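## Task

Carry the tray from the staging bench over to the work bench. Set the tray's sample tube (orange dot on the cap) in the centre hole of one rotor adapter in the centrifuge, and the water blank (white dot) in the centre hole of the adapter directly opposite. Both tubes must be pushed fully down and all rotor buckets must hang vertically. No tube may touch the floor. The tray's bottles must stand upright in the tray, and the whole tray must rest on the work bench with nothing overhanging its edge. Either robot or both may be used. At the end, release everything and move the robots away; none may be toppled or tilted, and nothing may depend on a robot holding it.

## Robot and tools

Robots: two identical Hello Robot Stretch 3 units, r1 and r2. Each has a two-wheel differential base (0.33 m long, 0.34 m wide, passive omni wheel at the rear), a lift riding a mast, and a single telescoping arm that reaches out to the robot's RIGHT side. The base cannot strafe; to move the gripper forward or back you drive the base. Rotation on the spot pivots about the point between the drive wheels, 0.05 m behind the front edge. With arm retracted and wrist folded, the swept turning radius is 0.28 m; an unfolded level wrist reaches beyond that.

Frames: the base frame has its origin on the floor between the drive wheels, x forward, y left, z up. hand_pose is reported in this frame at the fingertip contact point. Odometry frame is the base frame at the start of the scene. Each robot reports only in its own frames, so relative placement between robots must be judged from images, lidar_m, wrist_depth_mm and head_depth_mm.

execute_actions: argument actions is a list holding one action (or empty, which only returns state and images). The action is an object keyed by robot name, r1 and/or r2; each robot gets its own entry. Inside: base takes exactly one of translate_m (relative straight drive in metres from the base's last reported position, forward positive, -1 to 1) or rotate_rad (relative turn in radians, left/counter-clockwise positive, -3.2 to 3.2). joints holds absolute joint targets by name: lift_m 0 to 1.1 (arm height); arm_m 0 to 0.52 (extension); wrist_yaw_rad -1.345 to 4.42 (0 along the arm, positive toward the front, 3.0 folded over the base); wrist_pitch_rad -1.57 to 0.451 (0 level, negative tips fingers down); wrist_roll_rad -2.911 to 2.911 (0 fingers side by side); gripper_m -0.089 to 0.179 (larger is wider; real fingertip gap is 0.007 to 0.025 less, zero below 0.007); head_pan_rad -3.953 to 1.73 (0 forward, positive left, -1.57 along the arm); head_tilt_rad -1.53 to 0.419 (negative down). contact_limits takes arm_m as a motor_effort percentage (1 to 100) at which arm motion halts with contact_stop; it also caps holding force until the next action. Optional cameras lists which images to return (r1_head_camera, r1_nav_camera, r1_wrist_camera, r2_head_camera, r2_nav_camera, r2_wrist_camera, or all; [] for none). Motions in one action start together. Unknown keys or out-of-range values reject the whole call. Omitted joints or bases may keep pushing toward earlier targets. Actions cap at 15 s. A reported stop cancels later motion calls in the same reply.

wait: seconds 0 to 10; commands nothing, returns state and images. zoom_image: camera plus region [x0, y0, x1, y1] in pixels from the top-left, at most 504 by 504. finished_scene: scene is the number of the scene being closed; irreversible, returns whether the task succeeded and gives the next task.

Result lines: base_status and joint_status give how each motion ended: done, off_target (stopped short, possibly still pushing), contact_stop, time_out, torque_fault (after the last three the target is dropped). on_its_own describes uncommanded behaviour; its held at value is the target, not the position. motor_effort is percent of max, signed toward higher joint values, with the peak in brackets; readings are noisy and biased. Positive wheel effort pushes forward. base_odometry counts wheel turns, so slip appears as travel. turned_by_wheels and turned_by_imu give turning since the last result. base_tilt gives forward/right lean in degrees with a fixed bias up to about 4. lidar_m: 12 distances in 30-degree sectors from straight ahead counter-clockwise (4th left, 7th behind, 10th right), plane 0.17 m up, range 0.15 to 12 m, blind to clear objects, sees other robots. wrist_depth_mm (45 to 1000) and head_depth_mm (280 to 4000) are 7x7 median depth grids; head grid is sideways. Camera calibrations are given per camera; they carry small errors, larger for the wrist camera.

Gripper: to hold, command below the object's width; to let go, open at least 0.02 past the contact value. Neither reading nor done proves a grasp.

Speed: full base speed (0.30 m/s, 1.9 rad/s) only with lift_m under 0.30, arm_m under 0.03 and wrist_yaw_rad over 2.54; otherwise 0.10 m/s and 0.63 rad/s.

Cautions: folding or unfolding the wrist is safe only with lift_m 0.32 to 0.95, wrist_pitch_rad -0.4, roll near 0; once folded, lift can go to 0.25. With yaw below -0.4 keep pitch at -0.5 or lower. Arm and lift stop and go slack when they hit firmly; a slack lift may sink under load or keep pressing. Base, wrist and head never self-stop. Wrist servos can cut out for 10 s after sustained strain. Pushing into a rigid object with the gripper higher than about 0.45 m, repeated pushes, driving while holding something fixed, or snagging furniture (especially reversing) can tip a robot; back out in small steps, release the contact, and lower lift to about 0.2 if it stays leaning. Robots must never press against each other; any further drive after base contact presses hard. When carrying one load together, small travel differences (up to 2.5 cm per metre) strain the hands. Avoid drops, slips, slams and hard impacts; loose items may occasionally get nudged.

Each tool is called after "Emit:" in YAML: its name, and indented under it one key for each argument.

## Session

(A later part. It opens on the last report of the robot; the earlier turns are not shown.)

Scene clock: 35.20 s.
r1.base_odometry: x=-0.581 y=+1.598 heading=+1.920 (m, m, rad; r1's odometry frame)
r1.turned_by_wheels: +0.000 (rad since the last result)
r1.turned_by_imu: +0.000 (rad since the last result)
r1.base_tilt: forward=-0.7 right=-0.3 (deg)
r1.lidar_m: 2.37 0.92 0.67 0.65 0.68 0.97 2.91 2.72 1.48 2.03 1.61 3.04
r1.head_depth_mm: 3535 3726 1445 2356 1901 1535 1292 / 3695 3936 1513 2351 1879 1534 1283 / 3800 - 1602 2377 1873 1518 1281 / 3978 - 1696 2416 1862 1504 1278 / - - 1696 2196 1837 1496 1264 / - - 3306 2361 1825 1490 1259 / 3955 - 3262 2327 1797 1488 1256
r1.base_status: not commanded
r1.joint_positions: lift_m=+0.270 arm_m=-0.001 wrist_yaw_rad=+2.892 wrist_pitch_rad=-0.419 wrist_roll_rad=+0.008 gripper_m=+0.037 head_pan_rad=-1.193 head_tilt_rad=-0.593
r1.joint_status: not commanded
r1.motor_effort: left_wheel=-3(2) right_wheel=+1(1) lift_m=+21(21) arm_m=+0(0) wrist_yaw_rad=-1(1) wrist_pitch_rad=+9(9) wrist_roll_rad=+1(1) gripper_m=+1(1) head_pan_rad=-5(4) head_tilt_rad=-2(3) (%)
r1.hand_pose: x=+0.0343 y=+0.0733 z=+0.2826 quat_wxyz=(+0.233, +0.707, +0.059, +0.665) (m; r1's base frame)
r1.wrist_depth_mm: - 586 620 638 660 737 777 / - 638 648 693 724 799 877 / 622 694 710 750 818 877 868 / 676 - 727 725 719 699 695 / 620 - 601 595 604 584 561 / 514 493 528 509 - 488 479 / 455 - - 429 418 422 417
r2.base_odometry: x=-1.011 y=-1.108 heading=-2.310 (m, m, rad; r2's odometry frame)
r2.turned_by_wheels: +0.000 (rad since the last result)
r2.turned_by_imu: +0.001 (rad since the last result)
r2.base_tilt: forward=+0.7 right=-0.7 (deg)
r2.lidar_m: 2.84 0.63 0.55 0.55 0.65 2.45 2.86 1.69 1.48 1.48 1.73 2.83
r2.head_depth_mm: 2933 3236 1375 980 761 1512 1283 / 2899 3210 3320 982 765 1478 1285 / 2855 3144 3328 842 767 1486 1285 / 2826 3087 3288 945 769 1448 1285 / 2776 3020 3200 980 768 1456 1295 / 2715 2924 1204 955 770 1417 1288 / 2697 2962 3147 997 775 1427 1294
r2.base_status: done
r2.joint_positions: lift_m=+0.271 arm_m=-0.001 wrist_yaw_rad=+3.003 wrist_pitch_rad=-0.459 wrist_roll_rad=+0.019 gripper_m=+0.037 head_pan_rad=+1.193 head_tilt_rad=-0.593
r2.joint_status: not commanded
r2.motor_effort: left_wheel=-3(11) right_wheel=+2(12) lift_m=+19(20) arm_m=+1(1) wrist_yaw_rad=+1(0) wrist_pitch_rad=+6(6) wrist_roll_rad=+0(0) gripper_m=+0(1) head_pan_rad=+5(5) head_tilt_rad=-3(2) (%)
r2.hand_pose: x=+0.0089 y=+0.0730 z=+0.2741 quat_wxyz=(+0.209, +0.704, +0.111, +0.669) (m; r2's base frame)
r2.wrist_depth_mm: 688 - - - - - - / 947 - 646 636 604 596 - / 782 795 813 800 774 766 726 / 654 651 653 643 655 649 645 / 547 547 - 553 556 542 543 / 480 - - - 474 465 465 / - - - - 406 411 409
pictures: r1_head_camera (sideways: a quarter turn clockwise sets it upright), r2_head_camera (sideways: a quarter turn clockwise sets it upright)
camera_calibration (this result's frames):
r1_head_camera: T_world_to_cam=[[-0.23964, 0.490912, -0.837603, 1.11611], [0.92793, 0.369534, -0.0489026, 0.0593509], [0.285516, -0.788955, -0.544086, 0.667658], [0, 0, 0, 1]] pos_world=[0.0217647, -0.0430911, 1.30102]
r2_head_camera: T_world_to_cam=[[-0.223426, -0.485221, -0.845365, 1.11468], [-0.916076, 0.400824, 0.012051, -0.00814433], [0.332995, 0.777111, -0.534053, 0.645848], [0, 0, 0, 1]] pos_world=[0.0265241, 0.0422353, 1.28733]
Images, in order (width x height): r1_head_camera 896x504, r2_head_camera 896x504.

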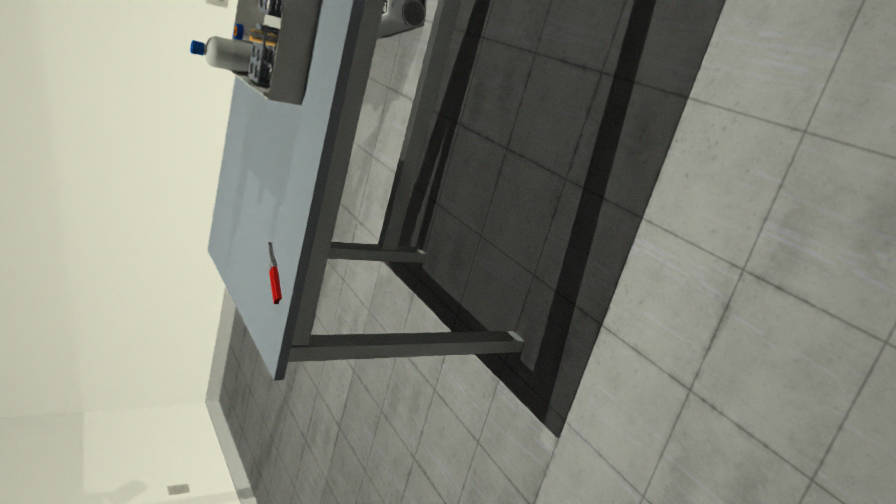

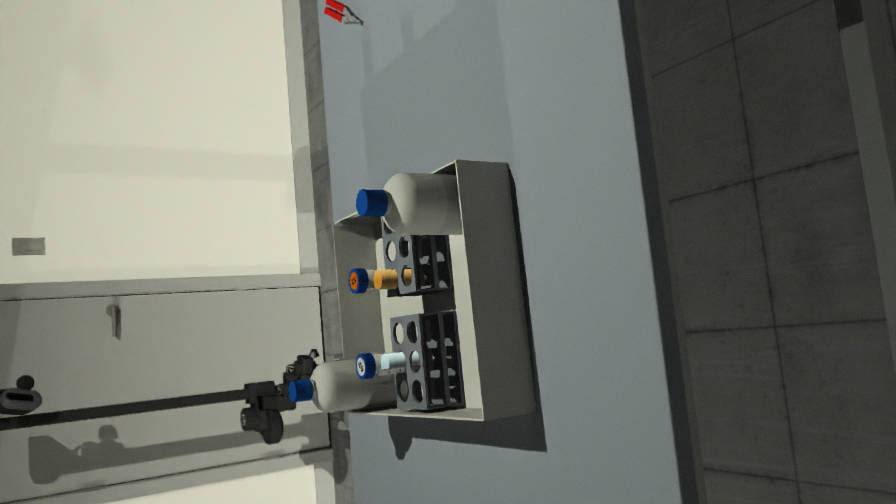

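Emit:
execute_actions:
  actions:
    - {"r1":{"base":{"rotate_rad":-0.03},"joints":{"head_pan_rad":-1.3,"head_tilt_rad":-0.7,"lift_m":0.9}},"r2":{"base":{"rotate_rad":1.3},"joints":{"lift_m":0.9,"wrist_pitch_rad":-0.4}}}
  cameras: []

Emit:
execute_actions:
  actions:
    - {"r1":{"base":{"translate_m":-0.25},"joints":{"wrist_yaw_rad":0}},"r2":{"base":{"translate_m":0.15}}}
  cameras: []

Emit:
execute_actions:
  actions:
    - {"r1":{"joints":{"lift_m":1.05,"wrist_pitch_rad":-1.57,"wrist_roll_rad":1.57,"gripper_m":0.08}},"r2":{"base":{"rotate_rad":1.555},"joints":{"head_pan_rad":-1.5,"head_tilt_rad":-0.8,"lift_m":1.05}}}
  cameras: []

Emit:
execute_actions:
  actions:
    - {"r2":{"joints":{"wrist_yaw_rad":0,"wrist_pitch_rad":-1.57,"wrist_roll_rad":1.57,"gripper_m":0.08}}}

Scene clock: 47.50 s.
r1.base_odometry: x=-0.581 y=+1.598 heading=+1.890 (m, m, rad; r1's odometry frame)
r1.turned_by_wheels: -0.030 (rad since the last result)
r1.turned_by_imu: -0.030 (rad since the last result)
r1.base_tilt: forward=-0.8 right=-0.2 (deg)
r1.lidar_m: 2.63 0.95 0.67 0.65 0.67 0.94 2.57 2.72 1.49 2.02 1.61 3.06
r1.head_depth_mm: 3446 1494 2228 2143 1716 1460 - / 3566 1561 2471 2120 1711 1494 - / 3696 1538 2452 2101 1691 - - / 3841 1619 2522 2078 1678 1439 1146 / 3943 1598 2506 2085 1671 1401 1208 / - 1617 2588 1994 1658 1391 1198 / - 3861 2551 2042 1646 1393 1196
r1.base_status: done
r1.joint_positions: lift_m=+0.900 arm_m=-0.001 wrist_yaw_rad=+2.892 wrist_pitch_rad=-0.419 wrist_roll_rad=+0.008 gripper_m=+0.037 head_pan_rad=-1.293 head_tilt_rad=-0.691
r1.joint_status: all done
r1.motor_effort: left_wheel=+0(4) right_wheel=-1(3) lift_m=+26(27) arm_m=-1(1) wrist_yaw_rad=-1(1) wrist_pitch_rad=+9(9) wrist_roll_rad=+0(0) gripper_m=+1(1) head_pan_rad=-5(20) head_tilt_rad=-3(11) (%)
r1.hand_pose: x=+0.0343 y=+0.0733 z=+0.9124 quat_wxyz=(+0.233, +0.707, +0.059, +0.665) (m; r1's base frame)
r1.wrist_depth_mm: - 589 606 648 687 763 832 / - 617 647 702 733 831 915 / 616 678 710 779 814 928 - / 670 - 775 842 888 - - / 739 - 812 923 - - - / 828 832 885 - - - - / 911 937 - - - - -
r2.base_odometry: x=-1.011 y=-1.108 heading=-1.010 (m, m, rad; r2's odometry frame)
r2.turned_by_wheels: +1.300 (rad since the last result)
r2.turned_by_imu: +1.308 (rad since the last result)
r2.base_tilt: forward=+0.7 right=-0.9 (deg)
r2.lidar_m: 0.55 0.57 0.79 2.45 2.06 1.53 1.48 1.54 2.14 2.83 0.77 0.57
r2.head_depth_mm: - - 3279 978 1018 1484 1181 / - - 3327 2373 1805 1228 1250 / - - 3110 2415 1863 1521 1281 / - - 3188 2372 1863 1524 1277 / - 2923 3339 2413 1871 1533 1293 / - 2962 3007 2397 1855 1527 1292 / - - 3424 2394 1876 1531 1293
r2.base_status: done
r2.joint_positions: lift_m=+0.899 arm_m=-0.001 wrist_yaw_rad=+3.003 wrist_pitch_rad=-0.421 wrist_roll_rad=+0.019 gripper_m=+0.037 head_pan_rad=+1.193 head_tilt_rad=-0.593
r2.joint_status: all done
r2.motor_effort: left_wheel=-4(11) right_wheel=+2(9) lift_m=+47(48) arm_m=+1(1) wrist_yaw_rad=+0(0) wrist_pitch_rad=+9(10) wrist_roll_rad=+0(0) gripper_m=+0(0) head_pan_rad=+5(5) head_tilt_rad=-2(3) (%)
r2.hand_pose: x=+0.0096 y=+0.0779 z=+0.9115 quat_wxyz=(+0.196, +0.706, +0.098, +0.673) (m; r2's base frame)
r2.wrist_depth_mm: - - - - - - - / - - - - - - - / - - - - - - 636 / - - - - - - - / - - - - - - - / - - - - - - - / - - - - - - -
pictures: none
No camera images: the call's "cameras" was empty. Leave "cameras" out to get every camera's image.

Scene clock: 51.40 s.
r1.base_odometry: x=-0.503 y=+1.360 heading=+1.890 (m, m, rad; r1's odometry frame)
r1.turned_by_wheels: +0.000 (rad since the last result)
r1.turned_by_imu: -0.001 (rad since the last result)
r1.base_tilt: forward=-0.8 right=-0.3 (deg)
r1.lidar_m: 2.63 0.91 0.67 0.65 0.66 0.94 2.56 2.51 2.94 1.41 1.75 3.34
r1.head_depth_mm: 3487 1706 2207 2147 1759 - - / 3539 1676 2457 2120 1799 - - / 3694 1483 2459 2110 1692 1430 1219 / 3782 1521 2530 2082 1686 1406 1215 / 3921 1596 2595 2079 1675 1393 1205 / 3975 1661 2549 2060 1657 1387 1206 / - 1664 2656 1996 1645 1385 1196
r1.base_status: done
r1.joint_positions: lift_m=+0.900 arm_m=-0.001 wrist_yaw_rad=+0.002 wrist_pitch_rad=-0.419 wrist_roll_rad=+0.008 gripper_m=+0.037 head_pan_rad=-1.293 head_tilt_rad=-0.691
r1.joint_status: all done
r1.motor_effort: left_wheel=+1(4) right_wheel=-1(4) lift_m=+26(26) arm_m=-1(1) wrist_yaw_rad=-1(2) wrist_pitch_rad=+9(10) wrist_roll_rad=+1(0) gripper_m=+1(1) head_pan_rad=-5(5) head_tilt_rad=-3(3) (%)
r1.hand_pose: x=-0.0212 y=-0.3683 z=+0.9124 quat_wxyz=(+0.689, +0.147, -0.694, -0.147) (m; r1's base frame)
r1.wrist_depth_mm: - - - - - - - / - - - - - - - / - - - - - - - / - - - - - - - / - - - - - - - / - - - - - - - / - - - - - - -
r2.base_odometry: x=-0.931 y=-1.235 heading=-1.010 (m, m, rad; r2's odometry frame)
r2.turned_by_wheels: +0.000 (rad since the last result)
r2.turned_by_imu: +0.000 (rad since the last result)
r2.base_tilt: forward=+0.7 right=-1.0 (deg)
r2.lidar_m: 0.40 0.42 0.58 2.42 2.26 1.68 1.63 1.70 2.34 2.84 0.56 0.42
r2.head_depth_mm: - - 3290 975 761 676 1277 / - - 3313 2393 789 1477 1253 / - - 3338 2389 984 1113 1231 / - - 3227 2389 1860 1522 1283 / - 2946 3363 2406 1864 1520 1287 / - 2654 3067 2407 1876 1523 1293 / - 3540 3285 2419 1881 1535 1294
r2.base_status: done
r2.joint_positions: lift_m=+0.899 arm_m=-0.001 wrist_yaw_rad=+3.003 wrist_pitch_rad=-0.421 wrist_roll_rad=+0.019 gripper_m=+0.037 head_pan_rad=+1.193 head_tilt_rad=-0.593
r2.joint_status: not commanded
r2.motor_effort: left_wheel=-4(6) right_wheel=+2(7) lift_m=+47(47) arm_m=+1(1) wrist_yaw_rad=+1(1) wrist_pitch_rad=+9(9) wrist_roll_rad=+0(0) gripper_m=+0(0) head_pan_rad=+5(5) head_tilt_rad=-3(3) (%)
r2.hand_pose: x=+0.0096 y=+0.0779 z=+0.9115 quat_wxyz=(+0.196, +0.706, +0.098, +0.673) (m; r2's base frame)
r2.wrist_depth_mm: - - - - - - - / - - - - - - - / - - - - - 655 594 / - - - - - - 461 / - - - - - - 451 / - - - - - - - / - - - - - - -
pictures: none
No camera images: the call's "cameras" was empty. Leave "cameras" out to get every camera's image.

Scene clock: 54.87 s.
r1.base_odometry: x=-0.503 y=+1.360 heading=+1.890 (m, m, rad; r1's odometry frame)
r1.turned_by_wheels: +0.000 (rad since the last result)
r1.turned_by_imu: +0.000 (rad since the last result)
r1.base_tilt: forward=-0.8 right=-0.3 (deg)
r1.lidar_m: 2.65 0.91 0.67 0.65 0.66 0.94 2.56 2.50 2.94 1.42 1.75 3.31
r1.head_depth_mm: 3502 1707 2222 2182 1762 - - / 3605 1666 2471 2129 1705 1477 - / 3699 1480 2471 2093 1694 1485 - / 3810 1516 2536 2103 1681 1412 1213 / 3910 1599 2594 2053 1667 1401 1208 / - 1670 2561 2053 1660 1392 1201 / - 1658 2656 1982 1646 1386 1196
r1.base_status: not commanded
r1.joint_positions: lift_m=+1.050 arm_m=-0.001 wrist_yaw_rad=+0.001 wrist_pitch_rad=-1.557 wrist_roll_rad=+1.563 gripper_m=+0.080 head_pan_rad=-1.293 head_tilt_rad=-0.691
r1.joint_status: all done
joint sent to its limit — the command would take r1.wrist_pitch_rad past its lower limit, so that joint was sent only as far as its limit.
r1.motor_effort: left_wheel=+1(0) right_wheel=-1(1) lift_m=+27(25) arm_m=+0(0) wrist_yaw_rad=-1(2) wrist_pitch_rad=-5(9) wrist_roll_rad=+3(2) gripper_m=-1(79) head_pan_rad=-5(5) head_tilt_rad=-3(4) (%)
r1.hand_pose: x=-0.0216 y=-0.1230 z=+0.9320 quat_wxyz=(+0.004, +0.003, -0.712, -0.703) (m; r1's base frame)
r1.wrist_depth_mm: - - - - - - 989 / - - - - - - 965 / - - - - - - 955 / - - - - - - 960 / - - - - - - 997 / - - - - - - 972 / - - - - - - 980
r2.base_odometry: x=-0.931 y=-1.235 heading=+0.544 (m, m, rad; r2's odometry frame)
r2.turned_by_wheels: +1.555 (rad since the last result)
r2.turned_by_imu: +1.566 (rad since the last result)
r2.base_tilt: forward=+0.6 right=-0.8 (deg)
r2.lidar_m: 2.42 2.30 1.69 1.63 1.70 2.33 2.84 0.57 0.42 0.40 0.42 0.58
r2.head_depth_mm: 2631 - - - - - - / 2640 - - - - - - / 2660 - - - - - - / 2735 2994 - - 620 1396 - / 2672 2998 - - 619 1340 1132 / 2725 2991 - - 627 1338 1113 / 2776 2984 988 - 636 1337 1125
r2.base_status: done
r2.joint_positions: lift_m=+1.049 arm_m=-0.001 wrist_yaw_rad=+3.003 wrist_pitch_rad=-0.420 wrist_roll_rad=+0.019 gripper_m=+0.037 head_pan_rad=-1.493 head_tilt_rad=-0.790
r2.joint_status: all done
r2.motor_effort: left_wheel=-4(9) right_wheel=+3(7) lift_m=+47(48) arm_m=+1(1) wrist_yaw_rad=+0(0) wrist_pitch_rad=+9(9) wrist_roll_rad=+0(0) gripper_m=+0(1) head_pan_rad=-4(52) head_tilt_rad=-4(15) (%)
r2.hand_pose: x=+0.0096 y=+0.0780 z=+1.0616 quat_wxyz=(+0.196, +0.706, +0.098, +0.673) (m; r2's base frame)
r2.wrist_depth_mm: - - - - - - - / - - - - - - - / - - - - - - - / - - - - - - - / - - - - - - - / - - - - - - - / - - - - - - -
pictures: none
No camera images: the call's "cameras" was empty. Leave "cameras" out to get every camera's image.

Scene clock: 57.37 s.
r1.base_odometry: x=-0.503 y=+1.360 heading=+1.890 (m, m, rad; r1's odometry frame)
r1.turned_by_wheels: +0.000 (rad since the last result)
r1.turned_by_imu: +0.000 (rad since the last result)
r1.base_tilt: forward=-0.7 right=-0.3 (deg)
r1.lidar_m: 2.64 0.91 0.67 0.65 0.66 0.94 2.55 2.50 2.93 1.42 1.75 3.33
r1.head_depth_mm: 3509 1694 2226 2184 1765 - - / 3555 1671 2477 2125 1708 1476 - / 3658 1480 2455 2094 1688 1482 - / 3777 1519 2518 2086 1675 1412 1215 / 3900 1600 2595 2077 1675 1396 1206 / 3993 1668 2570 2047 1659 1392 1202 / - 1652 2671 1975 1648 1389 1196
r1.base_status: not commanded
r1.joint_positions: lift_m=+1.050 arm_m=-0.001 wrist_yaw_rad=+0.001 wrist_pitch_rad=-1.557 wrist_roll_rad=+1.563 gripper_m=+0.080 head_pan_rad=-1.293 head_tilt_rad=-0.691
r1.joint_status: not commanded
r1.motor_effort: left_wheel=+1(0) right_wheel=-1(1) lift_m=+26(26) arm_m=-1(1) wrist_yaw_rad=-1(1) wrist_pitch_rad=-4(5) wrist_roll_rad=+4(4) gripper_m=+1(2) head_pan_rad=-5(5) head_tilt_rad=-3(3) (%)
r1.hand_pose: x=-0.0216 y=-0.1230 z=+0.9320 quat_wxyz=(+0.004, +0.003, -0.712, -0.703) (m; r1's base frame)
r1.wrist_depth_mm: - - - - - - - / - - - - - - 980 / - - - - - - 952 / - - - - - - 988 / - - - - - - 968 / - - - - - - 994 / - - - - - - 994
r2.base_odometry: x=-0.931 y=-1.235 heading=+0.544 (m, m, rad; r2's odometry frame)
r2.turned_by_wheels: +0.000 (rad since the last result)
r2.turned_by_imu: +0.000 (rad since the last result)
r2.base_tilt: forward=+0.6 right=-0.8 (deg)
r2.lidar_m: 2.42 2.30 1.69 1.62 1.69 2.33 2.84 0.57 0.42 0.40 0.42 0.57
r2.head_depth_mm: 2629 - - - - - 1128 / 2624 - - - - - - / 2662 - - - - - - / 2727 1121 844 715 647 - 1131 / 2696 2599 938 735 633 1335 1139 / 2749 2929 937 756 635 1343 1114 / 2778 2961 936 757 634 1344 1118
r2.base_status: not commanded
r2.joint_positions: lift_m=+1.049 arm_m=-0.001 wrist_yaw_rad=+0.002 wrist_pitch_rad=-1.544 wrist_roll_rad=+1.564 gripper_m=+0.080 head_pan_rad=-1.493 head_tilt_rad=-0.790
r2.joint_status: all done
joint sent to its limit — the command would take r2.wrist_pitch_rad past its lower limit, so that joint was sent only as far as its limit.
r2.motor_effort: left_wheel=-4(4) right_wheel=+3(3) lift_m=+46(47) arm_m=+1(1) wrist_yaw_rad=+0(0) wrist_pitch_rad=-3(9) wrist_roll_rad=+4(7) gripper_m=+1(97) head_pan_rad=-4(5) head_tilt_rad=-3(4) (%)
r2.hand_pose: x=-0.0216 y=-0.1264 z=+0.9313 quat_wxyz=(+0.003, +0.003, -0.716, -0.698) (m; r2's base frame)
r2.wrist_depth_mm: 314 - - - - - - / 323 - - - - - - / 328 - - - - - - / 338 - - - - - - / 345 - - - - - - / 355 - - - - - - / 364 - - - - - -
pictures: r1_head_camera (sideways: a quarter turn clockwise sets it upright), r1_nav_camera (sideways: a quarter turn counterclockwise sets it upright), r1_wrist_camera, r2_head_camera (sideways: a quarter turn clockwise sets it upright), r2_nav_camera (sideways: a quarter turn counterclockwise sets it upright), r2_wrist_camera
camera_calibration (this result's frames):
r1_head_camera: T_world_to_cam=[[-0.211289, 0.589004, -0.78002, 1.04087], [0.958868, 0.279671, -0.0485511, 0.0586984], [0.189552, -0.758194, -0.623868, 0.772035], [0, 0, 0, 1]] pos_world=[0.0172988, -0.0441384, 1.2964]
r1_nav_camera: T_world_to_cam=[[0.160691, -0.612781, 0.773743, -0.967726], [-0.95644, -0.290253, -0.0312383, 0.0984875], [0.243723, -0.735019, -0.632729, 0.782639], [0, 0, 0, 1]] pos_world=[0.0589544, 0.0108374, 1.24705]
r1_wrist_camera: T_world_to_cam=[[0.00891779, 0.999555, -0.0284661, 0.155427], [0.988971, -0.00460743, 0.148038, -0.0825747], [0.147841, -0.0294723, -0.988572, 1.08022], [0, 0, 0, 1]] pos_world=[-0.0794225, -0.123901, 1.08452]
r2_head_camera: T_world_to_cam=[[-0.0249299, 0.688499, -0.724809, 0.956319], [0.999126, 0.0415039, 0.00505961, -0.0107229], [0.0335659, -0.724049, -0.688932, 0.849152], [0, 0, 0, 1]] pos_world=[0.00605195, -0.0431521, 1.27821]
r2_nav_camera: T_world_to_cam=[[0.0745752, -0.681076, 0.728405, -0.909141], [-0.993278, -0.115576, -0.0063733, 0.06579], [0.0885272, -0.723034, -0.685117, 0.850922], [0, 0, 0, 1]] pos_world=[0.0578175, 0.00365517, 1.24562]
r2_wrist_camera: T_world_to_cam=[[-0.0128226, 0.999158, -0.0389709, 0.160799], [0.988504, 0.0185385, 0.150053, -0.0796675], [0.150649, -0.0365988, -0.98791, 1.08474], [0, 0, 0, 1]] pos_world=[-0.0826018, -0.119486, 1.08985]
Images, in order (width x height): r1_head_camera 896x504, r1_nav_camera 672x504, r1_wrist_camera 644x364, r2_head_camera 896x504, r2_nav_camera 672x504, r2_wrist_camera 644x364.

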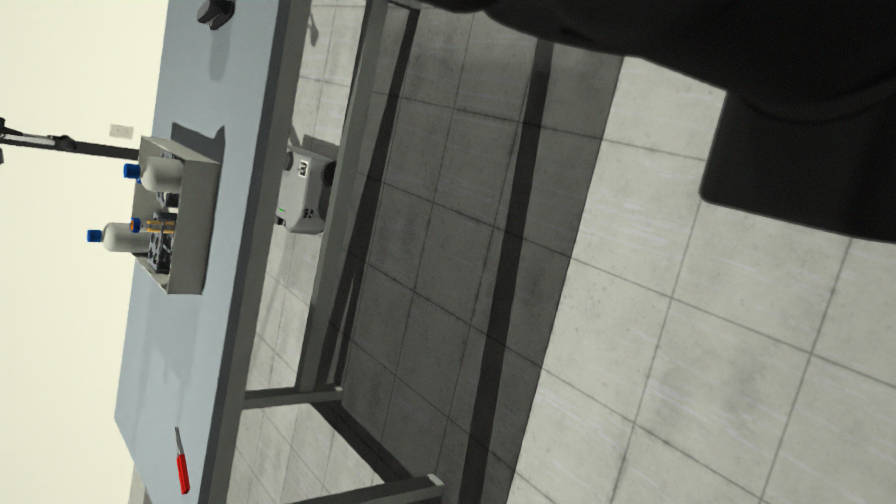

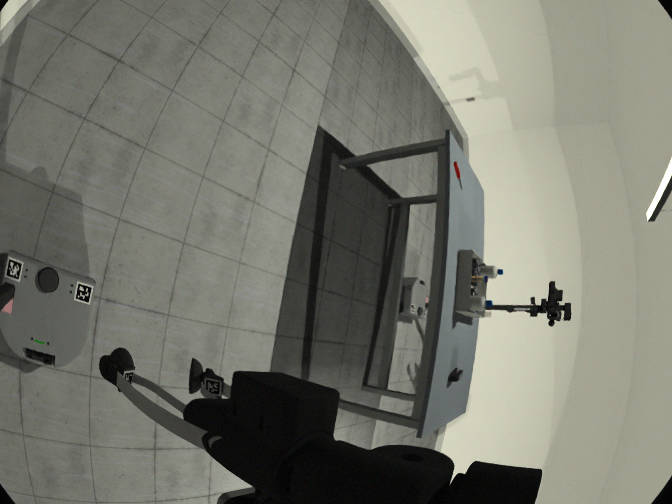

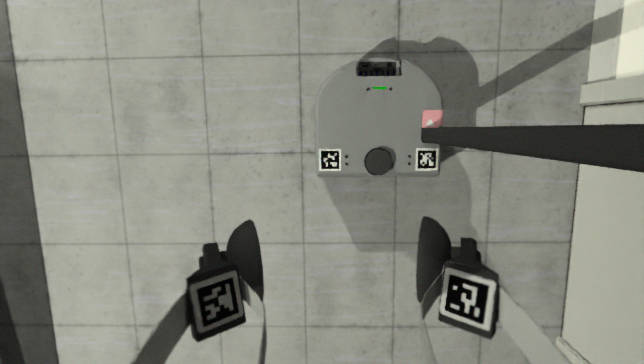

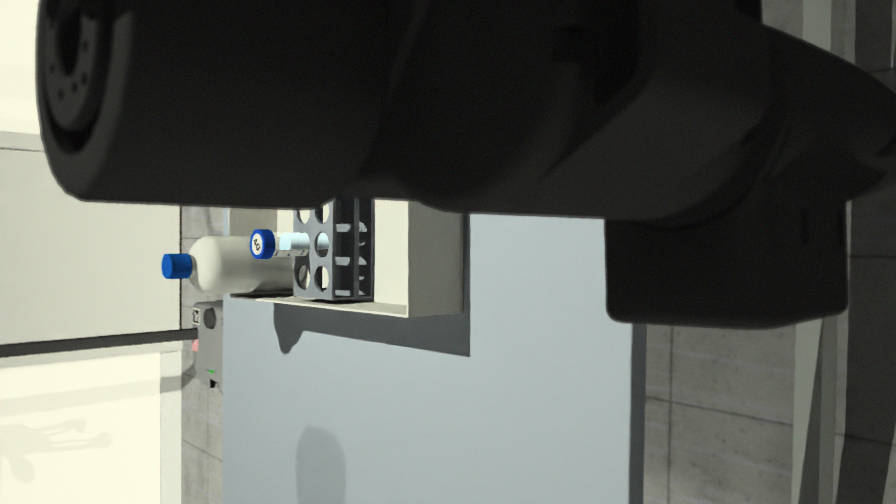

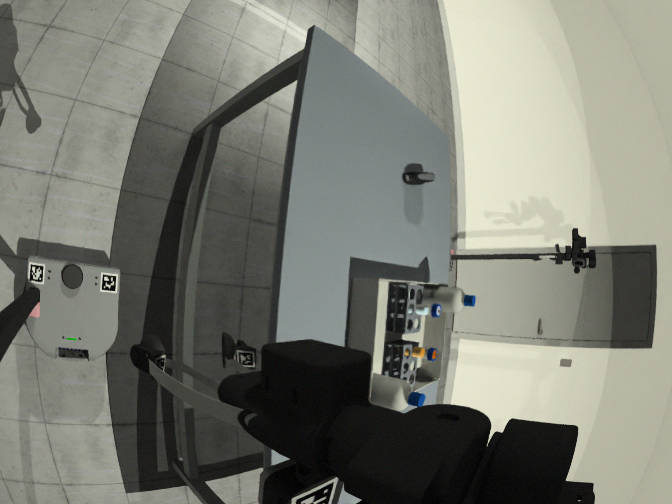

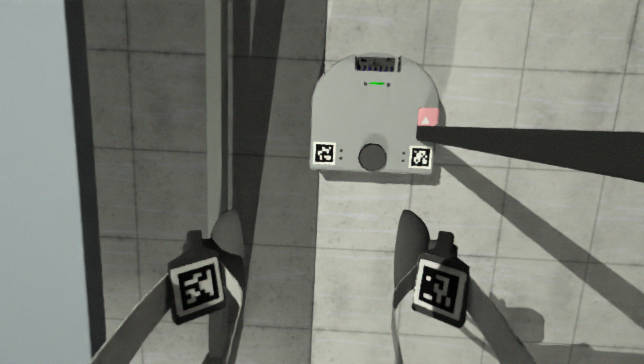

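Emit:
execute_actions:
  actions:
    - {"r1":{"base":{"rotate_rad":-1.16},"joints":{"gripper_m":0.06}},"r2":{"base":{"translate_m":-0.04},"joints":{"arm_m":0.2,"gripper_m":0.06,"lift_m":1.09}}}
  cameras: []

Emit:
execute_actions:
  actions:
    - {"r1":{"base":{"translate_m":0.97},"joints":{"lift_m":1.09}},"r2":{"joints":{"arm_m":0.4}}}
  cameras: []

Emit:
execute_actions:
  actions:
    - {"r1":{"base":{"rotate_rad":1.15},"joints":{"head_pan_rad":-1.5,"head_tilt_rad":-0.8}}}
  cameras: []

Emit:
execute_actions:
  actions:
    - {"r1":{"joints":{"arm_m":0.3}}}

Scene clock: 64.10 s.
r1.base_odometry: x=-0.503 y=+1.360 heading=+0.730 (m, m, rad; r1's odometry frame)
r1.turned_by_wheels: -1.160 (rad since the last result)
r1.turned_by_imu: -1.163 (rad since the last result)
r1.base_tilt: forward=-0.8 right=-0.3 (deg)
r1.lidar_m: 1.77 1.76 3.19 1.09 0.70 0.65 0.65 0.84 1.78 2.50 2.91 1.41
r1.head_depth_mm: 3524 3684 2859 2171 1746 - - / 3184 3874 2806 2120 1702 1473 - / 3025 3619 2710 2097 1694 1485 - / - - 2749 2087 1675 1399 1217 / - 3750 2718 2076 1665 1404 1208 / - 3892 2683 2038 1650 1390 1198 / - 3833 2649 2034 1645 1383 1194
r1.base_status: done
r1.joint_positions: lift_m=+1.050 arm_m=-0.001 wrist_yaw_rad=+0.001 wrist_pitch_rad=-1.557 wrist_roll_rad=+1.563 gripper_m=+0.060 head_pan_rad=-1.293 head_tilt_rad=-0.691
r1.joint_status: all done
r1.motor_effort: left_wheel=+1(4) right_wheel=-2(4) lift_m=+26(26) arm_m=-1(1) wrist_yaw_rad=-1(1) wrist_pitch_rad=-4(5) wrist_roll_rad=+4(4) gripper_m=+2(72) head_pan_rad=-4(5) head_tilt_rad=-4(3) (%)
r1.hand_pose: x=-0.0216 y=-0.1230 z=+0.9320 quat_wxyz=(+0.004, +0.003, -0.712, -0.703) (m; r1's base frame)
r1.wrist_depth_mm: - - - - - - - / - - - - - - - / - - - - - - - / - - - - - - - / - - - - - - - / - - - - - - - / - - - - - - -
r2.base_odometry: x=-0.965 y=-1.256 heading=+0.544 (m, m, rad; r2's odometry frame)
r2.turned_by_wheels: +0.000 (rad since the last result)
r2.turned_by_imu: +0.000 (rad since the last result)
r2.base_tilt: forward=+0.7 right=-0.9 (deg)
r2.lidar_m: 2.46 2.29 1.69 1.63 1.69 2.33 2.80 0.57 0.42 0.40 0.42 0.57
r2.head_depth_mm: 2848 2988 896 732 629 1308 1133 / - - 674 703 631 1305 1132 / - - - 713 618 1311 1134 / 2736 - 852 714 632 1336 1136 / 2689 2446 851 716 633 1348 1132 / 2787 2956 934 756 633 1333 1117 / 2780 2990 939 758 634 1337 1114
r2.base_status: done
r2.joint_positions: lift_m=+1.089 arm_m=+0.200 wrist_yaw_rad=+0.000 wrist_pitch_rad=-1.545 wrist_roll_rad=+1.564 gripper_m=+0.060 head_pan_rad=-1.493 head_tilt_rad=-0.790
r2.joint_status: all done
r2.motor_effort: left_wheel=-3(10) right_wheel=+3(3) lift_m=+46(48) arm_m=+4(4) wrist_yaw_rad=+1(1) wrist_pitch_rad=-3(3) wrist_roll_rad=+3(4) gripper_m=+0(81) head_pan_rad=-4(4) head_tilt_rad=-4(3) (%)
r2.hand_pose: x=-0.0215 y=-0.3268 z=+0.9714 quat_wxyz=(+0.003, +0.002, -0.716, -0.698) (m; r2's base frame)
r2.wrist_depth_mm: 307 351 344 - - - - / 316 355 352 - - - - / 334 368 360 - - - - / 345 372 373 - - - - / 356 385 384 - - - - / 360 392 - - - - - / 407 408 406 - - - -
pictures: none
No camera images: the call's "cameras" was empty. Leave "cameras" out to get every camera's image.

Scene clock: 74.87 s.
r1.base_odometry: x=+0.220 y=+2.007 heading=+0.730 (m, m, rad; r1's odometry frame)
r1.turned_by_wheels: +0.000 (rad since the last result)
r1.turned_by_imu: +0.006 (rad since the last result)
r1.base_tilt: forward=-0.8 right=-0.3 (deg)
r1.lidar_m: 1.14 0.85 2.80 2.54 1.69 1.55 1.56 2.00 3.94 0.84 1.22 1.13
r1.head_depth_mm: - 3680 2873 2124 1768 - - / - - 2800 2112 1763 - - / - - 2808 1977 1727 - - / - 3989 2755 942 1307 1402 1209 / - 3991 1101 844 1666 1397 1205 / 3605 3801 1090 831 1535 1386 1203 / 3338 3527 1076 828 708 1386 1197
r1.base_status: done
r1.joint_positions: lift_m=+1.090 arm_m=-0.001 wrist_yaw_rad=+0.001 wrist_pitch_rad=-1.558 wrist_roll_rad=+1.563 gripper_m=+0.060 head_pan_rad=-1.293 head_tilt_rad=-0.691
r1.joint_status: all done
r1.motor_effort: left_wheel=+1(4) right_wheel=-2(3) lift_m=+25(27) arm_m=-1(0) wrist_yaw_rad=-1(0) wrist_pitch_rad=-4(4) wrist_roll_rad=+3(4) gripper_m=+1(0) head_pan_rad=-5(5) head_tilt_rad=-3(4) (%)
r1.hand_pose: x=-0.0216 y=-0.1230 z=+0.9720 quat_wxyz=(+0.004, +0.003, -0.711, -0.703) (m; r1's base frame)
r1.wrist_depth_mm: - - - - - - - / - - - - - - - / - - - - - - - / - - - - - - - / - - - - - - - / - - - - - - - / - - - - - - -
r2.base_odometry: x=-0.965 y=-1.256 heading=+0.544 (m, m, rad; r2's odometry frame)
r2.turned_by_wheels: +0.000 (rad since the last result)
r2.turned_by_imu: +0.000 (rad since the last result)
r2.base_tilt: forward=+0.6 right=-0.8 (deg)
r2.lidar_m: 2.46 2.30 1.69 1.63 1.70 2.33 2.80 0.57 0.42 0.40 0.42 0.57
r2.head_depth_mm: 2718 2888 927 731 631 1303 1135 / 2653 2926 677 706 631 1305 1130 / - 2851 841 714 632 1307 1133 / 2778 2985 852 713 632 1340 1129 / 2730 2857 849 715 633 1343 1131 / 2760 2958 936 755 634 1345 1117 / 2758 2996 938 757 634 1340 1112
r2.base_status: not commanded
r2.joint_positions: lift_m=+1.089 arm_m=+0.400 wrist_yaw_rad=+0.000 wrist_pitch_rad=-1.545 wrist_roll_rad=+1.564 gripper_m=+0.060 head_pan_rad=-1.493 head_tilt_rad=-0.790
r2.joint_status: all done
r2.motor_effort: left_wheel=-4(4) right_wheel=+3(3) lift_m=+46(47) arm_m=+4(4) wrist_yaw_rad=+2(1) wrist_pitch_rad=-3(3) wrist_roll_rad=+3(3) gripper_m=+0(0) head_pan_rad=-4(4) head_tilt_rad=-4(3) (%)
r2.hand_pose: x=-0.0215 y=-0.5268 z=+0.9714 quat_wxyz=(+0.002, +0.002, -0.716, -0.698) (m; r2's base frame)
r2.wrist_depth_mm: 306 185 218 346 343 - - / 299 324 268 351 352 352 - / 303 357 357 360 358 - - / 365 368 368 370 370 - - / 321 375 376 381 377 - - / 331 372 - 392 - - - / 406 351 355 403 401 - -
pictures: none
No camera images: the call's "cameras" was empty. Leave "cameras" out to get every camera's image.

Scene clock: 77.67 s.
r1.base_odometry: x=+0.220 y=+2.007 heading=+1.880 (m, m, rad; r1's odometry frame)
r1.turned_by_wheels: +1.150 (rad since the last result)
r1.turned_by_imu: +1.153 (rad since the last result)
r1.base_tilt: forward=-0.8 right=-0.3 (deg)
r1.lidar_m: 2.80 2.24 1.63 1.54 1.60 2.20 2.52 0.84 1.18 1.13 1.17 0.85
r1.head_depth_mm: - - - - - - 1170 / 2864 - - - - - - / 2750 3102 893 744 - - - / 2871 1183 869 749 - - 1158 / 2937 1162 877 745 1469 1311 1161 / 2955 1205 917 741 1462 1329 1158 / 3001 1192 909 736 1464 1313 1154
r1.base_status: done
r1.joint_positions: lift_m=+1.090 arm_m=-0.001 wrist_yaw_rad=+0.001 wrist_pitch_rad=-1.558 wrist_roll_rad=+1.563 gripper_m=+0.060 head_pan_rad=-1.493 head_tilt_rad=-0.790
r1.joint_status: all done
r1.motor_effort: left_wheel=-2(5) right_wheel=+2(2) lift_m=+26(26) arm_m=+0(2) wrist_yaw_rad=+0(0) wrist_pitch_rad=-4(4) wrist_roll_rad=+4(4) gripper_m=+0(1) head_pan_rad=-5(29) head_tilt_rad=-4(11) (%)
r1.hand_pose: x=-0.0216 y=-0.1230 z=+0.9720 quat_wxyz=(+0.004, +0.003, -0.711, -0.703) (m; r1's base frame)
r1.wrist_depth_mm: - - - - - - - / - - - - - - - / 411 - - - - - - / 389 - - - - - - / 388 - - - - - - / 396 - - - - - - / 407 - - - - - -
r2.base_odometry: x=-0.965 y=-1.256 heading=+0.544 (m, m, rad; r2's odometry frame)
r2.turned_by_wheels: +0.000 (rad since the last result)
r2.turned_by_imu: +0.000 (rad since the last result)
r2.base_tilt: forward=+0.7 right=-1.0 (deg)
r2.lidar_m: 2.46 2.29 1.69 1.63 1.69 2.33 2.80 0.57 0.42 0.40 0.42 0.57
r2.head_depth_mm: 2750 2929 928 731 630 1306 1135 / 2648 2903 676 705 630 1307 1127 / - 2880 844 715 630 1309 1129 / 2757 2285 853 713 633 1341 1134 / 2716 2855 849 713 632 1331 1133 / 2769 2931 936 755 634 1344 1114 / 2760 3005 937 757 635 1332 1118
r2.base_status: not commanded
r2.joint_positions: lift_m=+1.089 arm_m=+0.400 wrist_yaw_rad=+0.000 wrist_pitch_rad=-1.545 wrist_roll_rad=+1.564 gripper_m=+0.060 head_pan_rad=-1.493 head_tilt_rad=-0.790
r2.joint_status: not commanded
r2.motor_effort: left_wheel=-4(4) right_wheel=+3(3) lift_m=+46(46) arm_m=+4(4) wrist_yaw_rad=+0(1) wrist_pitch_rad=-2(2) wrist_roll_rad=+3(3) gripper_m=+1(1) head_pan_rad=-4(4) head_tilt_rad=-3(4) (%)
r2.hand_pose: x=-0.0215 y=-0.5268 z=+0.9714 quat_wxyz=(+0.002, +0.002, -0.716, -0.698) (m; r2's base frame)
r2.wrist_depth_mm: 307 185 220 345 343 - - / 299 322 268 352 350 352 - / 300 358 362 359 360 - - / 365 370 366 370 370 - - / 322 376 376 381 377 - - / 330 369 - 390 - - - / 406 354 356 402 402 - -
pictures: none
No camera images: the call's "cameras" was empty. Leave "cameras" out to get every camera's image.

Scene clock: 81.10 s.
r1.base_odometry: x=+0.220 y=+2.007 heading=+1.880 (m, m, rad; r1's odometry frame)
r1.turned_by_wheels: +0.000 (rad since the last result)
r1.turned_by_imu: +0.000 (rad since the last result)
r1.base_tilt: forward=-0.7 right=-0.3 (deg)
r1.lidar_m: 2.79 2.24 1.62 1.54 1.60 2.20 2.52 0.84 1.18 1.13 1.17 0.85
r1.head_depth_mm: 2870 1153 961 766 688 1359 1186 / - 2982 715 739 737 1347 1180 / 1470 - 898 732 1462 1337 1173 / 2902 1038 869 748 1452 1334 1169 / 2925 1166 868 744 1473 1328 1163 / 2967 1202 916 740 1467 1319 1158 / 2974 1185 906 735 1462 1307 1158
r1.base_status: not commanded
r1.joint_positions: lift_m=+1.090 arm_m=+0.300 wrist_yaw_rad=+0.000 wrist_pitch_rad=-1.558 wrist_roll_rad=+1.565 gripper_m=+0.060 head_pan_rad=-1.493 head_tilt_rad=-0.790
r1.joint_status: all done
r1.motor_effort: left_wheel=-2(1) right_wheel=+1(1) lift_m=+26(26) arm_m=+5(5) wrist_yaw_rad=+0(1) wrist_pitch_rad=-4(4) wrist_roll_rad=+3(3) gripper_m=+1(0) head_pan_rad=-5(5) head_tilt_rad=-4(3) (%)
r1.hand_pose: x=-0.0215 y=-0.4234 z=+0.9721 quat_wxyz=(+0.002, +0.002, -0.711, -0.703) (m; r1's base frame)
r1.wrist_depth_mm: 349 347 347 - - - - / 273 353 349 - - - - / 259 350 359 - - - - / 371 367 365 - - - - / 379 364 375 - - - - / 388 385 383 - - - - / 387 357 394 - - - -
r2.base_odometry: x=-0.965 y=-1.256 heading=+0.544 (m, m, rad; r2's odometry frame)
r2.turned_by_wheels: +0.000 (rad since the last result)
r2.turned_by_imu: +0.000 (rad since the last result)
r2.base_tilt: forward=+0.8 right=-0.8 (deg)
r2.lidar_m: 2.46 2.29 1.69 1.63 1.69 2.33 2.80 0.57 0.42 0.40 0.42 0.58
r2.head_depth_mm: 2706 2971 925 730 631 1304 1132 / 2654 2901 675 704 631 1309 1131 / - 2871 839 715 634 1309 1131 / 2761 2285 849 714 633 1340 1139 / 2750 2863 852 716 633 1343 1132 / 2762 2957 935 755 634 1340 1118 / 2759 2977 935 756 633 1336 1116
r2.base_status: not commanded
r2.joint_positions: lift_m=+1.089 arm_m=+0.400 wrist_yaw_rad=+0.000 wrist_pitch_rad=-1.545 wrist_roll_rad=+1.564 gripper_m=+0.060 head_pan_rad=-1.493 head_tilt_rad=-0.790
r2.joint_status: not commanded
r2.motor_effort: left_wheel=-4(4) right_wheel=+3(3) lift_m=+46(46) arm_m=+4(4) wrist_yaw_rad=+1(1) wrist_pitch_rad=-3(3) wrist_roll_rad=+3(3) gripper_m=+0(1) head_pan_rad=-4(4) head_tilt_rad=-3(3) (%)
r2.hand_pose: x=-0.0215 y=-0.5268 z=+0.9714 quat_wxyz=(+0.002, +0.002, -0.716, -0.698) (m; r2's base frame)
r2.wrist_depth_mm: 307 185 219 343 343 - - / 300 325 267 352 352 351 - / 302 356 359 363 361 - - / 366 368 371 369 367 - - / 321 375 378 378 376 - - / 331 374 - 389 - - - / 408 353 355 398 404 - -
pictures: r1_head_camera (sideways: a quarter turn clockwise sets it upright), r1_nav_camera (sideways: a quarter turn counterclockwise sets it upright), r1_wrist_camera, r2_head_camera (sideways: a quarter turn clockwise sets it upright), r2_nav_camera (sideways: a quarter turn counterclockwise sets it upright), r2_wrist_camera
camera_calibration (this result's frames):
r1_head_camera: T_world_to_cam=[[-0.0956561, 0.693172, -0.714397, 0.954631], [0.994966, 0.0881197, -0.0477221, 0.0573926], [0.0298729, -0.715366, -0.698112, 0.869581], [0, 0, 0, 1]] pos_world=[0.00823574, -0.0447127, 1.29179]
r1_nav_camera: T_world_to_cam=[[0.0412882, -0.705745, 0.707261, -0.88035], [-0.995308, -0.0910475, -0.0327487, 0.100687], [0.0875066, -0.702591, -0.706193, 0.879148], [0, 0, 0, 1]] pos_world=[0.0596312, 0.00554568, 1.24678]
r1_wrist_camera: T_world_to_cam=[[0.0119902, 0.999546, -0.0276509, 0.456072], [0.988949, -0.00776741, 0.148054, -0.0912654], [0.147772, -0.0291205, -0.988593, 1.1111], [0, 0, 0, 1]] pos_world=[-0.0794006, -0.424218, 1.12455]
r2_head_camera: T_world_to_cam=[[-0.0247855, 0.688679, -0.724642, 0.956101], [0.999135, 0.0412734, 0.00505085, -0.0107116], [0.0333868, -0.72389, -0.689107, 0.849381], [0, 0, 0, 1]] pos_world=[0.00604161, -0.0431463, 1.2782]
r2_nav_camera: T_world_to_cam=[[0.0744326, -0.681268, 0.72824, -0.908925], [-0.993305, -0.115347, -0.00638248, 0.0658021], [0.0883484, -0.722889, -0.685292, 0.851152], [0, 0, 0, 1]] pos_world=[0.0578173, 0.00365684, 1.24562]
r2_wrist_camera: T_world_to_cam=[[-0.0105081, 0.999222, -0.0380161, 0.561578], [0.988543, 0.0161056, 0.150077, -0.0795902], [0.150573, -0.0360035, -0.987943, 1.10997], [0, 0, 0, 1]] pos_world=[-0.0825521, -0.519896, 1.12988]
Images, in order (width x height): r1_head_camera 896x504, r1_nav_camera 672x504, r1_wrist_camera 644x364, r2_head_camera 896x504, r2_nav_camera 672x504, r2_wrist_camera 644x364.

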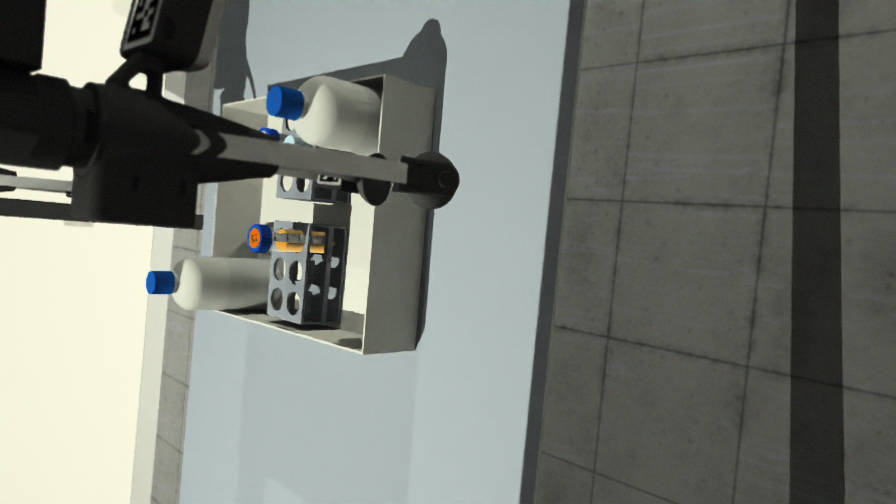

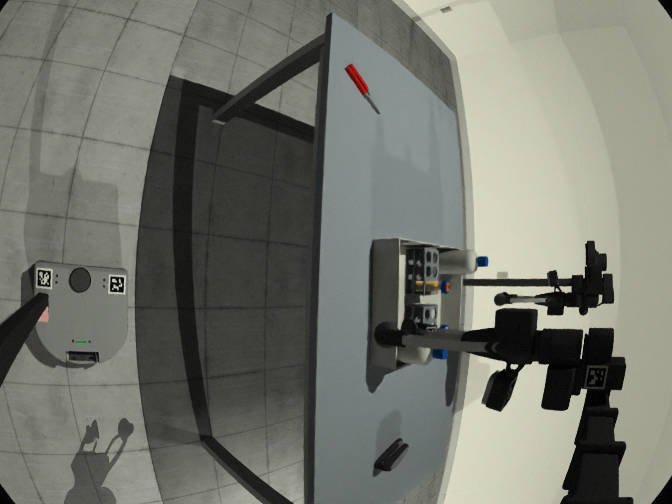

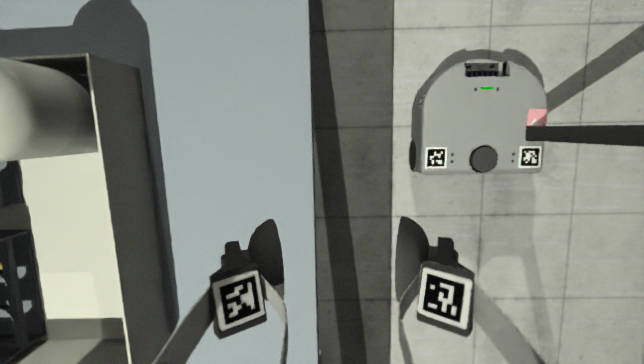

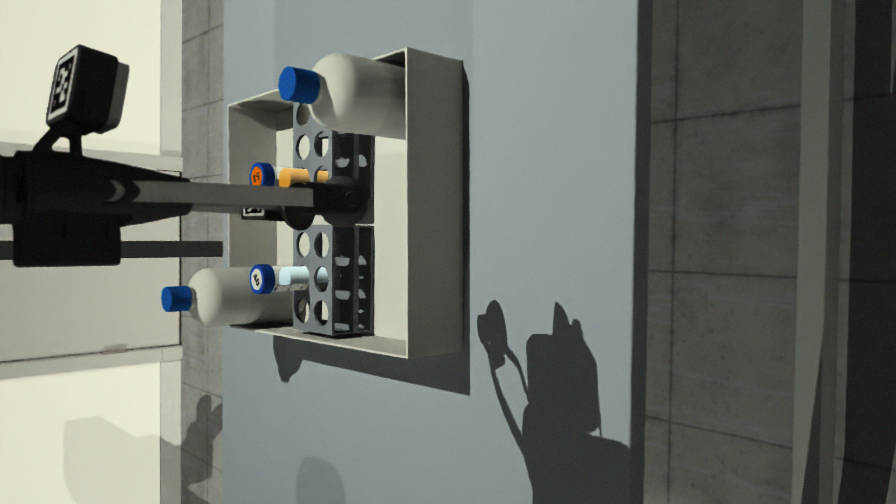

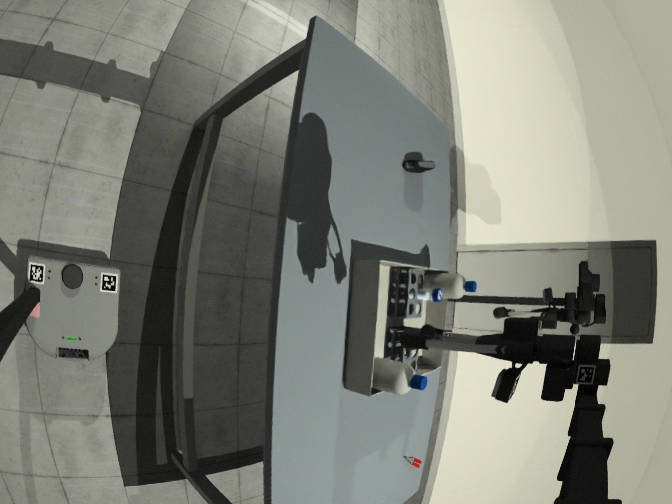

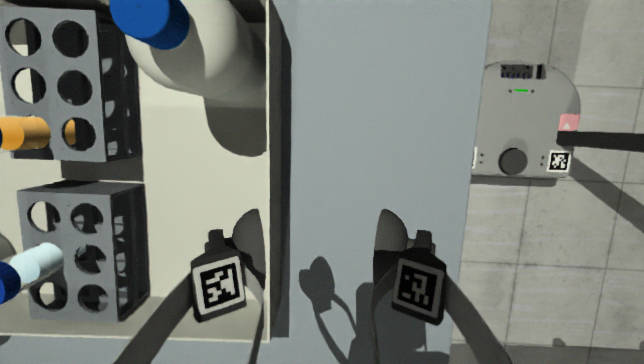

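Emit:
execute_actions:
  actions:
    - {"r1":{"base":{"translate_m":0.06},"joints":{"arm_m":0.47}},"r2":{"joints":{"arm_m":0.447}}}
  cameras: []

Emit:
execute_actions:
  actions:
    - {"r1":{"joints":{"lift_m":1.0}},"r2":{"joints":{"lift_m":1.0}}}
  cameras: ["r1_head_camera","r1_wrist_camera","r2_head_camera","r2_wrist_camera"]

Scene clock: 86.50 s.
r1.base_odometry: x=+0.202 y=+2.064 heading=+1.880 (m, m, rad; r1's odometry frame)
r1.turned_by_wheels: +0.000 (rad since the last result)
r1.turned_by_imu: +0.000 (rad since the last result)
r1.base_tilt: forward=-0.7 right=-0.2 (deg)
r1.lidar_m: 2.74 2.24 1.63 1.54 1.60 2.20 2.58 0.89 1.17 1.13 1.17 0.80
r1.head_depth_mm: 2800 3013 719 745 687 1349 1184 / 2940 3066 853 739 736 1345 1178 / 2816 1599 872 736 1461 1340 1174 / 2900 969 886 743 1451 1330 1171 / 2976 3040 925 746 1472 1322 1164 / 2961 1207 914 739 1466 1319 1163 / 2988 1180 909 735 1457 1310 1159
r1.base_status: done
r1.joint_positions: lift_m=+1.090 arm_m=+0.470 wrist_yaw_rad=+0.000 wrist_pitch_rad=-1.558 wrist_roll_rad=+1.565 gripper_m=+0.060 head_pan_rad=-1.493 head_tilt_rad=-0.790
r1.joint_status: all done
r1.motor_effort: left_wheel=-1(4) right_wheel=+2(5) lift_m=+26(26) arm_m=+5(5) wrist_yaw_rad=+0(0) wrist_pitch_rad=-4(4) wrist_roll_rad=+3(3) gripper_m=+0(0) head_pan_rad=-4(4) head_tilt_rad=-4(3) (%)
r1.hand_pose: x=-0.0215 y=-0.5933 z=+0.9721 quat_wxyz=(+0.002, +0.002, -0.711, -0.703) (m; r1's base frame)
r1.wrist_depth_mm: 288 314 208 345 340 - - / 242 320 328 349 348 - - / 317 328 357 353 350 - - / 370 345 367 362 368 - - / 360 315 368 370 375 - - / 371 328 378 381 376 - - / 404 399 397 387 390 - -
r2.base_odometry: x=-0.965 y=-1.256 heading=+0.544 (m, m, rad; r2's odometry frame)
r2.turned_by_wheels: +0.000 (rad since the last result)
r2.turned_by_imu: +0.000 (rad since the last result)
r2.base_tilt: forward=+0.7 right=-0.7 (deg)
r2.lidar_m: 2.46 2.29 1.69 1.63 1.69 2.33 2.79 0.57 0.42 0.40 0.42 0.57
r2.head_depth_mm: 2733 2908 927 729 630 1311 1133 / 2655 2959 676 705 631 1312 1132 / - 2932 840 714 633 1303 1137 / 2805 2856 853 717 632 1339 1133 / 2759 2876 850 716 633 1334 1133 / 2761 2996 938 755 634 1338 1119 / 2797 2989 936 757 633 1337 1121
r2.base_status: not commanded
r2.joint_positions: lift_m=+1.089 arm_m=+0.447 wrist_yaw_rad=+0.000 wrist_pitch_rad=-1.545 wrist_roll_rad=+1.564 gripper_m=+0.060 head_pan_rad=-1.493 head_tilt_rad=-0.790
r2.joint_status: all done
r2.motor_effort: left_wheel=-3(4) right_wheel=+3(3) lift_m=+46(46) arm_m=+4(3) wrist_yaw_rad=+0(0) wrist_pitch_rad=-3(2) wrist_roll_rad=+3(3) gripper_m=+0(0) head_pan_rad=-4(4) head_tilt_rad=-4(3) (%)
r2.hand_pose: x=-0.0215 y=-0.5738 z=+0.9714 quat_wxyz=(+0.002, +0.002, -0.716, -0.698) (m; r2's base frame)
r2.wrist_depth_mm: 327 297 185 338 341 341 - / 353 319 228 347 351 348 - / 281 303 361 357 359 357 - / 372 348 371 366 367 367 - / 380 325 377 377 375 384 - / 272 329 - 387 - - - / 405 338 357 400 402 - -
pictures: none
No camera images: the call's "cameras" was empty. Leave "cameras" out to get every camera's image.

Scene clock: 88.17 s.
r1.base_odometry: x=+0.202 y=+2.064 heading=+1.880 (m, m, rad; r1's odometry frame)
r1.turned_by_wheels: +0.000 (rad since the last result)
r1.turned_by_imu: +0.000 (rad since the last result)
r1.base_tilt: forward=-0.8 right=-0.2 (deg)
r1.lidar_m: 2.74 2.25 1.63 1.55 1.60 2.20 2.58 0.89 1.17 1.13 1.17 0.80
r1.head_depth_mm: 2873 3030 719 744 687 1351 1187 / - 2978 853 739 734 1347 1181 / 2151 - 875 738 1459 1340 1173 / 2893 969 887 744 1449 1333 1169 / 2942 3043 923 743 1477 1323 1162 / 2957 1202 918 739 1468 1313 1157 / 2986 1192 911 734 1459 1312 1151
r1.base_status: not commanded
r1.joint_positions: lift_m=+1.000 arm_m=+0.470 wrist_yaw_rad=+0.000 wrist_pitch_rad=-1.558 wrist_roll_rad=+1.565 gripper_m=+0.060 head_pan_rad=-1.493 head_tilt_rad=-0.790
r1.joint_status: all done
r1.motor_effort: left_wheel=+0(1) right_wheel=+0(2) lift_m=+21(25) arm_m=+4(5) wrist_yaw_rad=+0(1) wrist_pitch_rad=-4(4) wrist_roll_rad=+3(3) gripper_m=+1(0) head_pan_rad=-5(5) head_tilt_rad=-4(4) (%)
r1.hand_pose: x=-0.0215 y=-0.5933 z=+0.8823 quat_wxyz=(+0.002, +0.002, -0.711, -0.703) (m; r1's base frame)
r1.wrist_depth_mm: 231 137 166 256 255 253 965 / 232 265 261 263 264 260 - / 240 266 269 268 265 266 - / 276 275 276 272 273 272 - / 220 281 282 280 282 281 - / 233 288 288 290 286 - - / 234 291 285 293 296 - -
r2.base_odometry: x=-0.965 y=-1.256 heading=+0.544 (m, m, rad; r2's odometry frame)
r2.turned_by_wheels: +0.000 (rad since the last result)
r2.turned_by_imu: +0.000 (rad since the last result)
r2.base_tilt: forward=+0.7 right=-0.8 (deg)
r2.lidar_m: 2.46 2.29 1.69 1.63 1.69 2.33 2.80 0.57 0.42 0.40 0.42 0.57
r2.head_depth_mm: 2829 2940 925 730 631 1301 1135 / 2750 2934 679 703 631 1306 1132 / - 2865 844 714 631 1310 1134 / 2706 971 853 713 632 1336 1127 / 2763 2880 849 715 634 1338 1135 / 2781 2962 938 755 635 1337 1121 / 2775 2955 937 755 636 1338 1116
r2.base_status: not commanded
r2.joint_positions: lift_m=+1.001 arm_m=+0.447 wrist_yaw_rad=+0.000 wrist_pitch_rad=-1.545 wrist_roll_rad=+1.564 gripper_m=+0.060 head_pan_rad=-1.493 head_tilt_rad=-0.790
r2.joint_status: all done
r2.motor_effort: left_wheel=-4(4) right_wheel=+3(3) lift_m=+18(44) arm_m=+4(4) wrist_yaw_rad=+1(0) wrist_pitch_rad=-2(3) wrist_roll_rad=+3(3) gripper_m=+0(0) head_pan_rad=-4(4) head_tilt_rad=-3(3) (%)
r2.hand_pose: x=-0.0215 y=-0.5738 z=+0.8825 quat_wxyz=(+0.002, +0.002, -0.716, -0.698) (m; r2's base frame)
r2.wrist_depth_mm: 231 132 128 256 260 260 260 / 236 264 163 264 266 266 266 / 217 271 273 272 272 270 273 / 281 280 280 278 279 279 - / 229 284 288 286 286 287 - / 235 291 - 296 - 296 - / 242 295 302 303 303 303 -
pictures: r1_head_camera (sideways: a quarter turn clockwise sets it upright), r1_wrist_camera, r2_head_camera (sideways: a quarter turn clockwise sets it upright), r2_wrist_camera
camera_calibration (this result's frames):
r1_head_camera: T_world_to_cam=[[-0.0956248, 0.693184, -0.714389, 0.954621], [0.99497, 0.0880743, -0.0477219, 0.0573924], [0.0298392, -0.715359, -0.69812, 0.869591], [0, 0, 0, 1]] pos_world=[0.00823367, -0.0447127, 1.29179]
r1_wrist_camera: T_world_to_cam=[[0.0120754, 0.99955, -0.0274444, 0.623284], [0.988948, -0.00788231, 0.148052, -0.0793694], [0.14777, -0.0289289, -0.988599, 1.01757], [0, 0, 0, 1]] pos_world=[-0.0793995, -0.594193, 1.03482]
r2_head_camera: T_world_to_cam=[[-0.0247857, 0.688679, -0.724642, 0.956101], [0.999135, 0.0412736, 0.00505085, -0.0107116], [0.033387, -0.72389, -0.689107, 0.849381], [0, 0, 0, 1]] pos_world=[0.00604162, -0.0431463, 1.2782]
r2_wrist_camera: T_world_to_cam=[[-0.0105076, 0.999222, -0.0380011, 0.605146], [0.988543, 0.0161029, 0.150077, -0.0654992], [0.150573, -0.0359888, -0.987944, 1.0205], [0, 0, 0, 1]] pos_world=[-0.0825521, -0.566894, 1.04102]
Images, in order (width x height): r1_head_camera 896x504, r1_wrist_camera 644x364, r2_head_camera 896x504, r2_wrist_camera 644x364.

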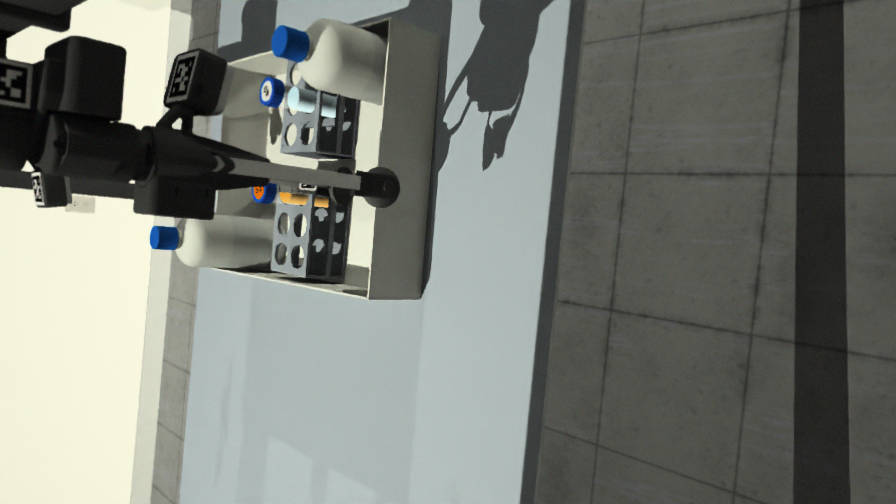

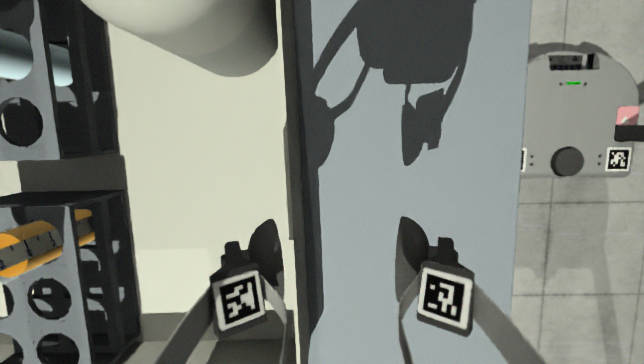

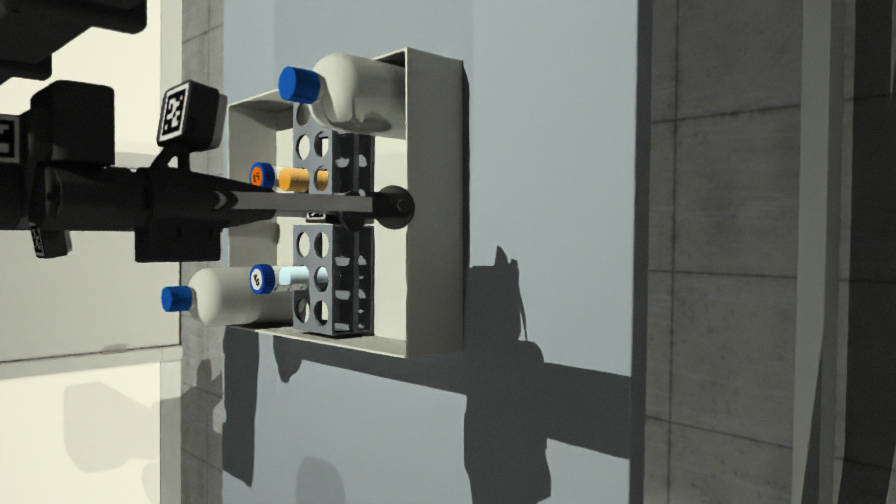

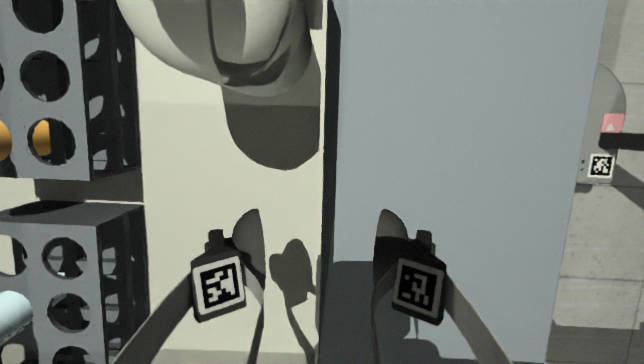

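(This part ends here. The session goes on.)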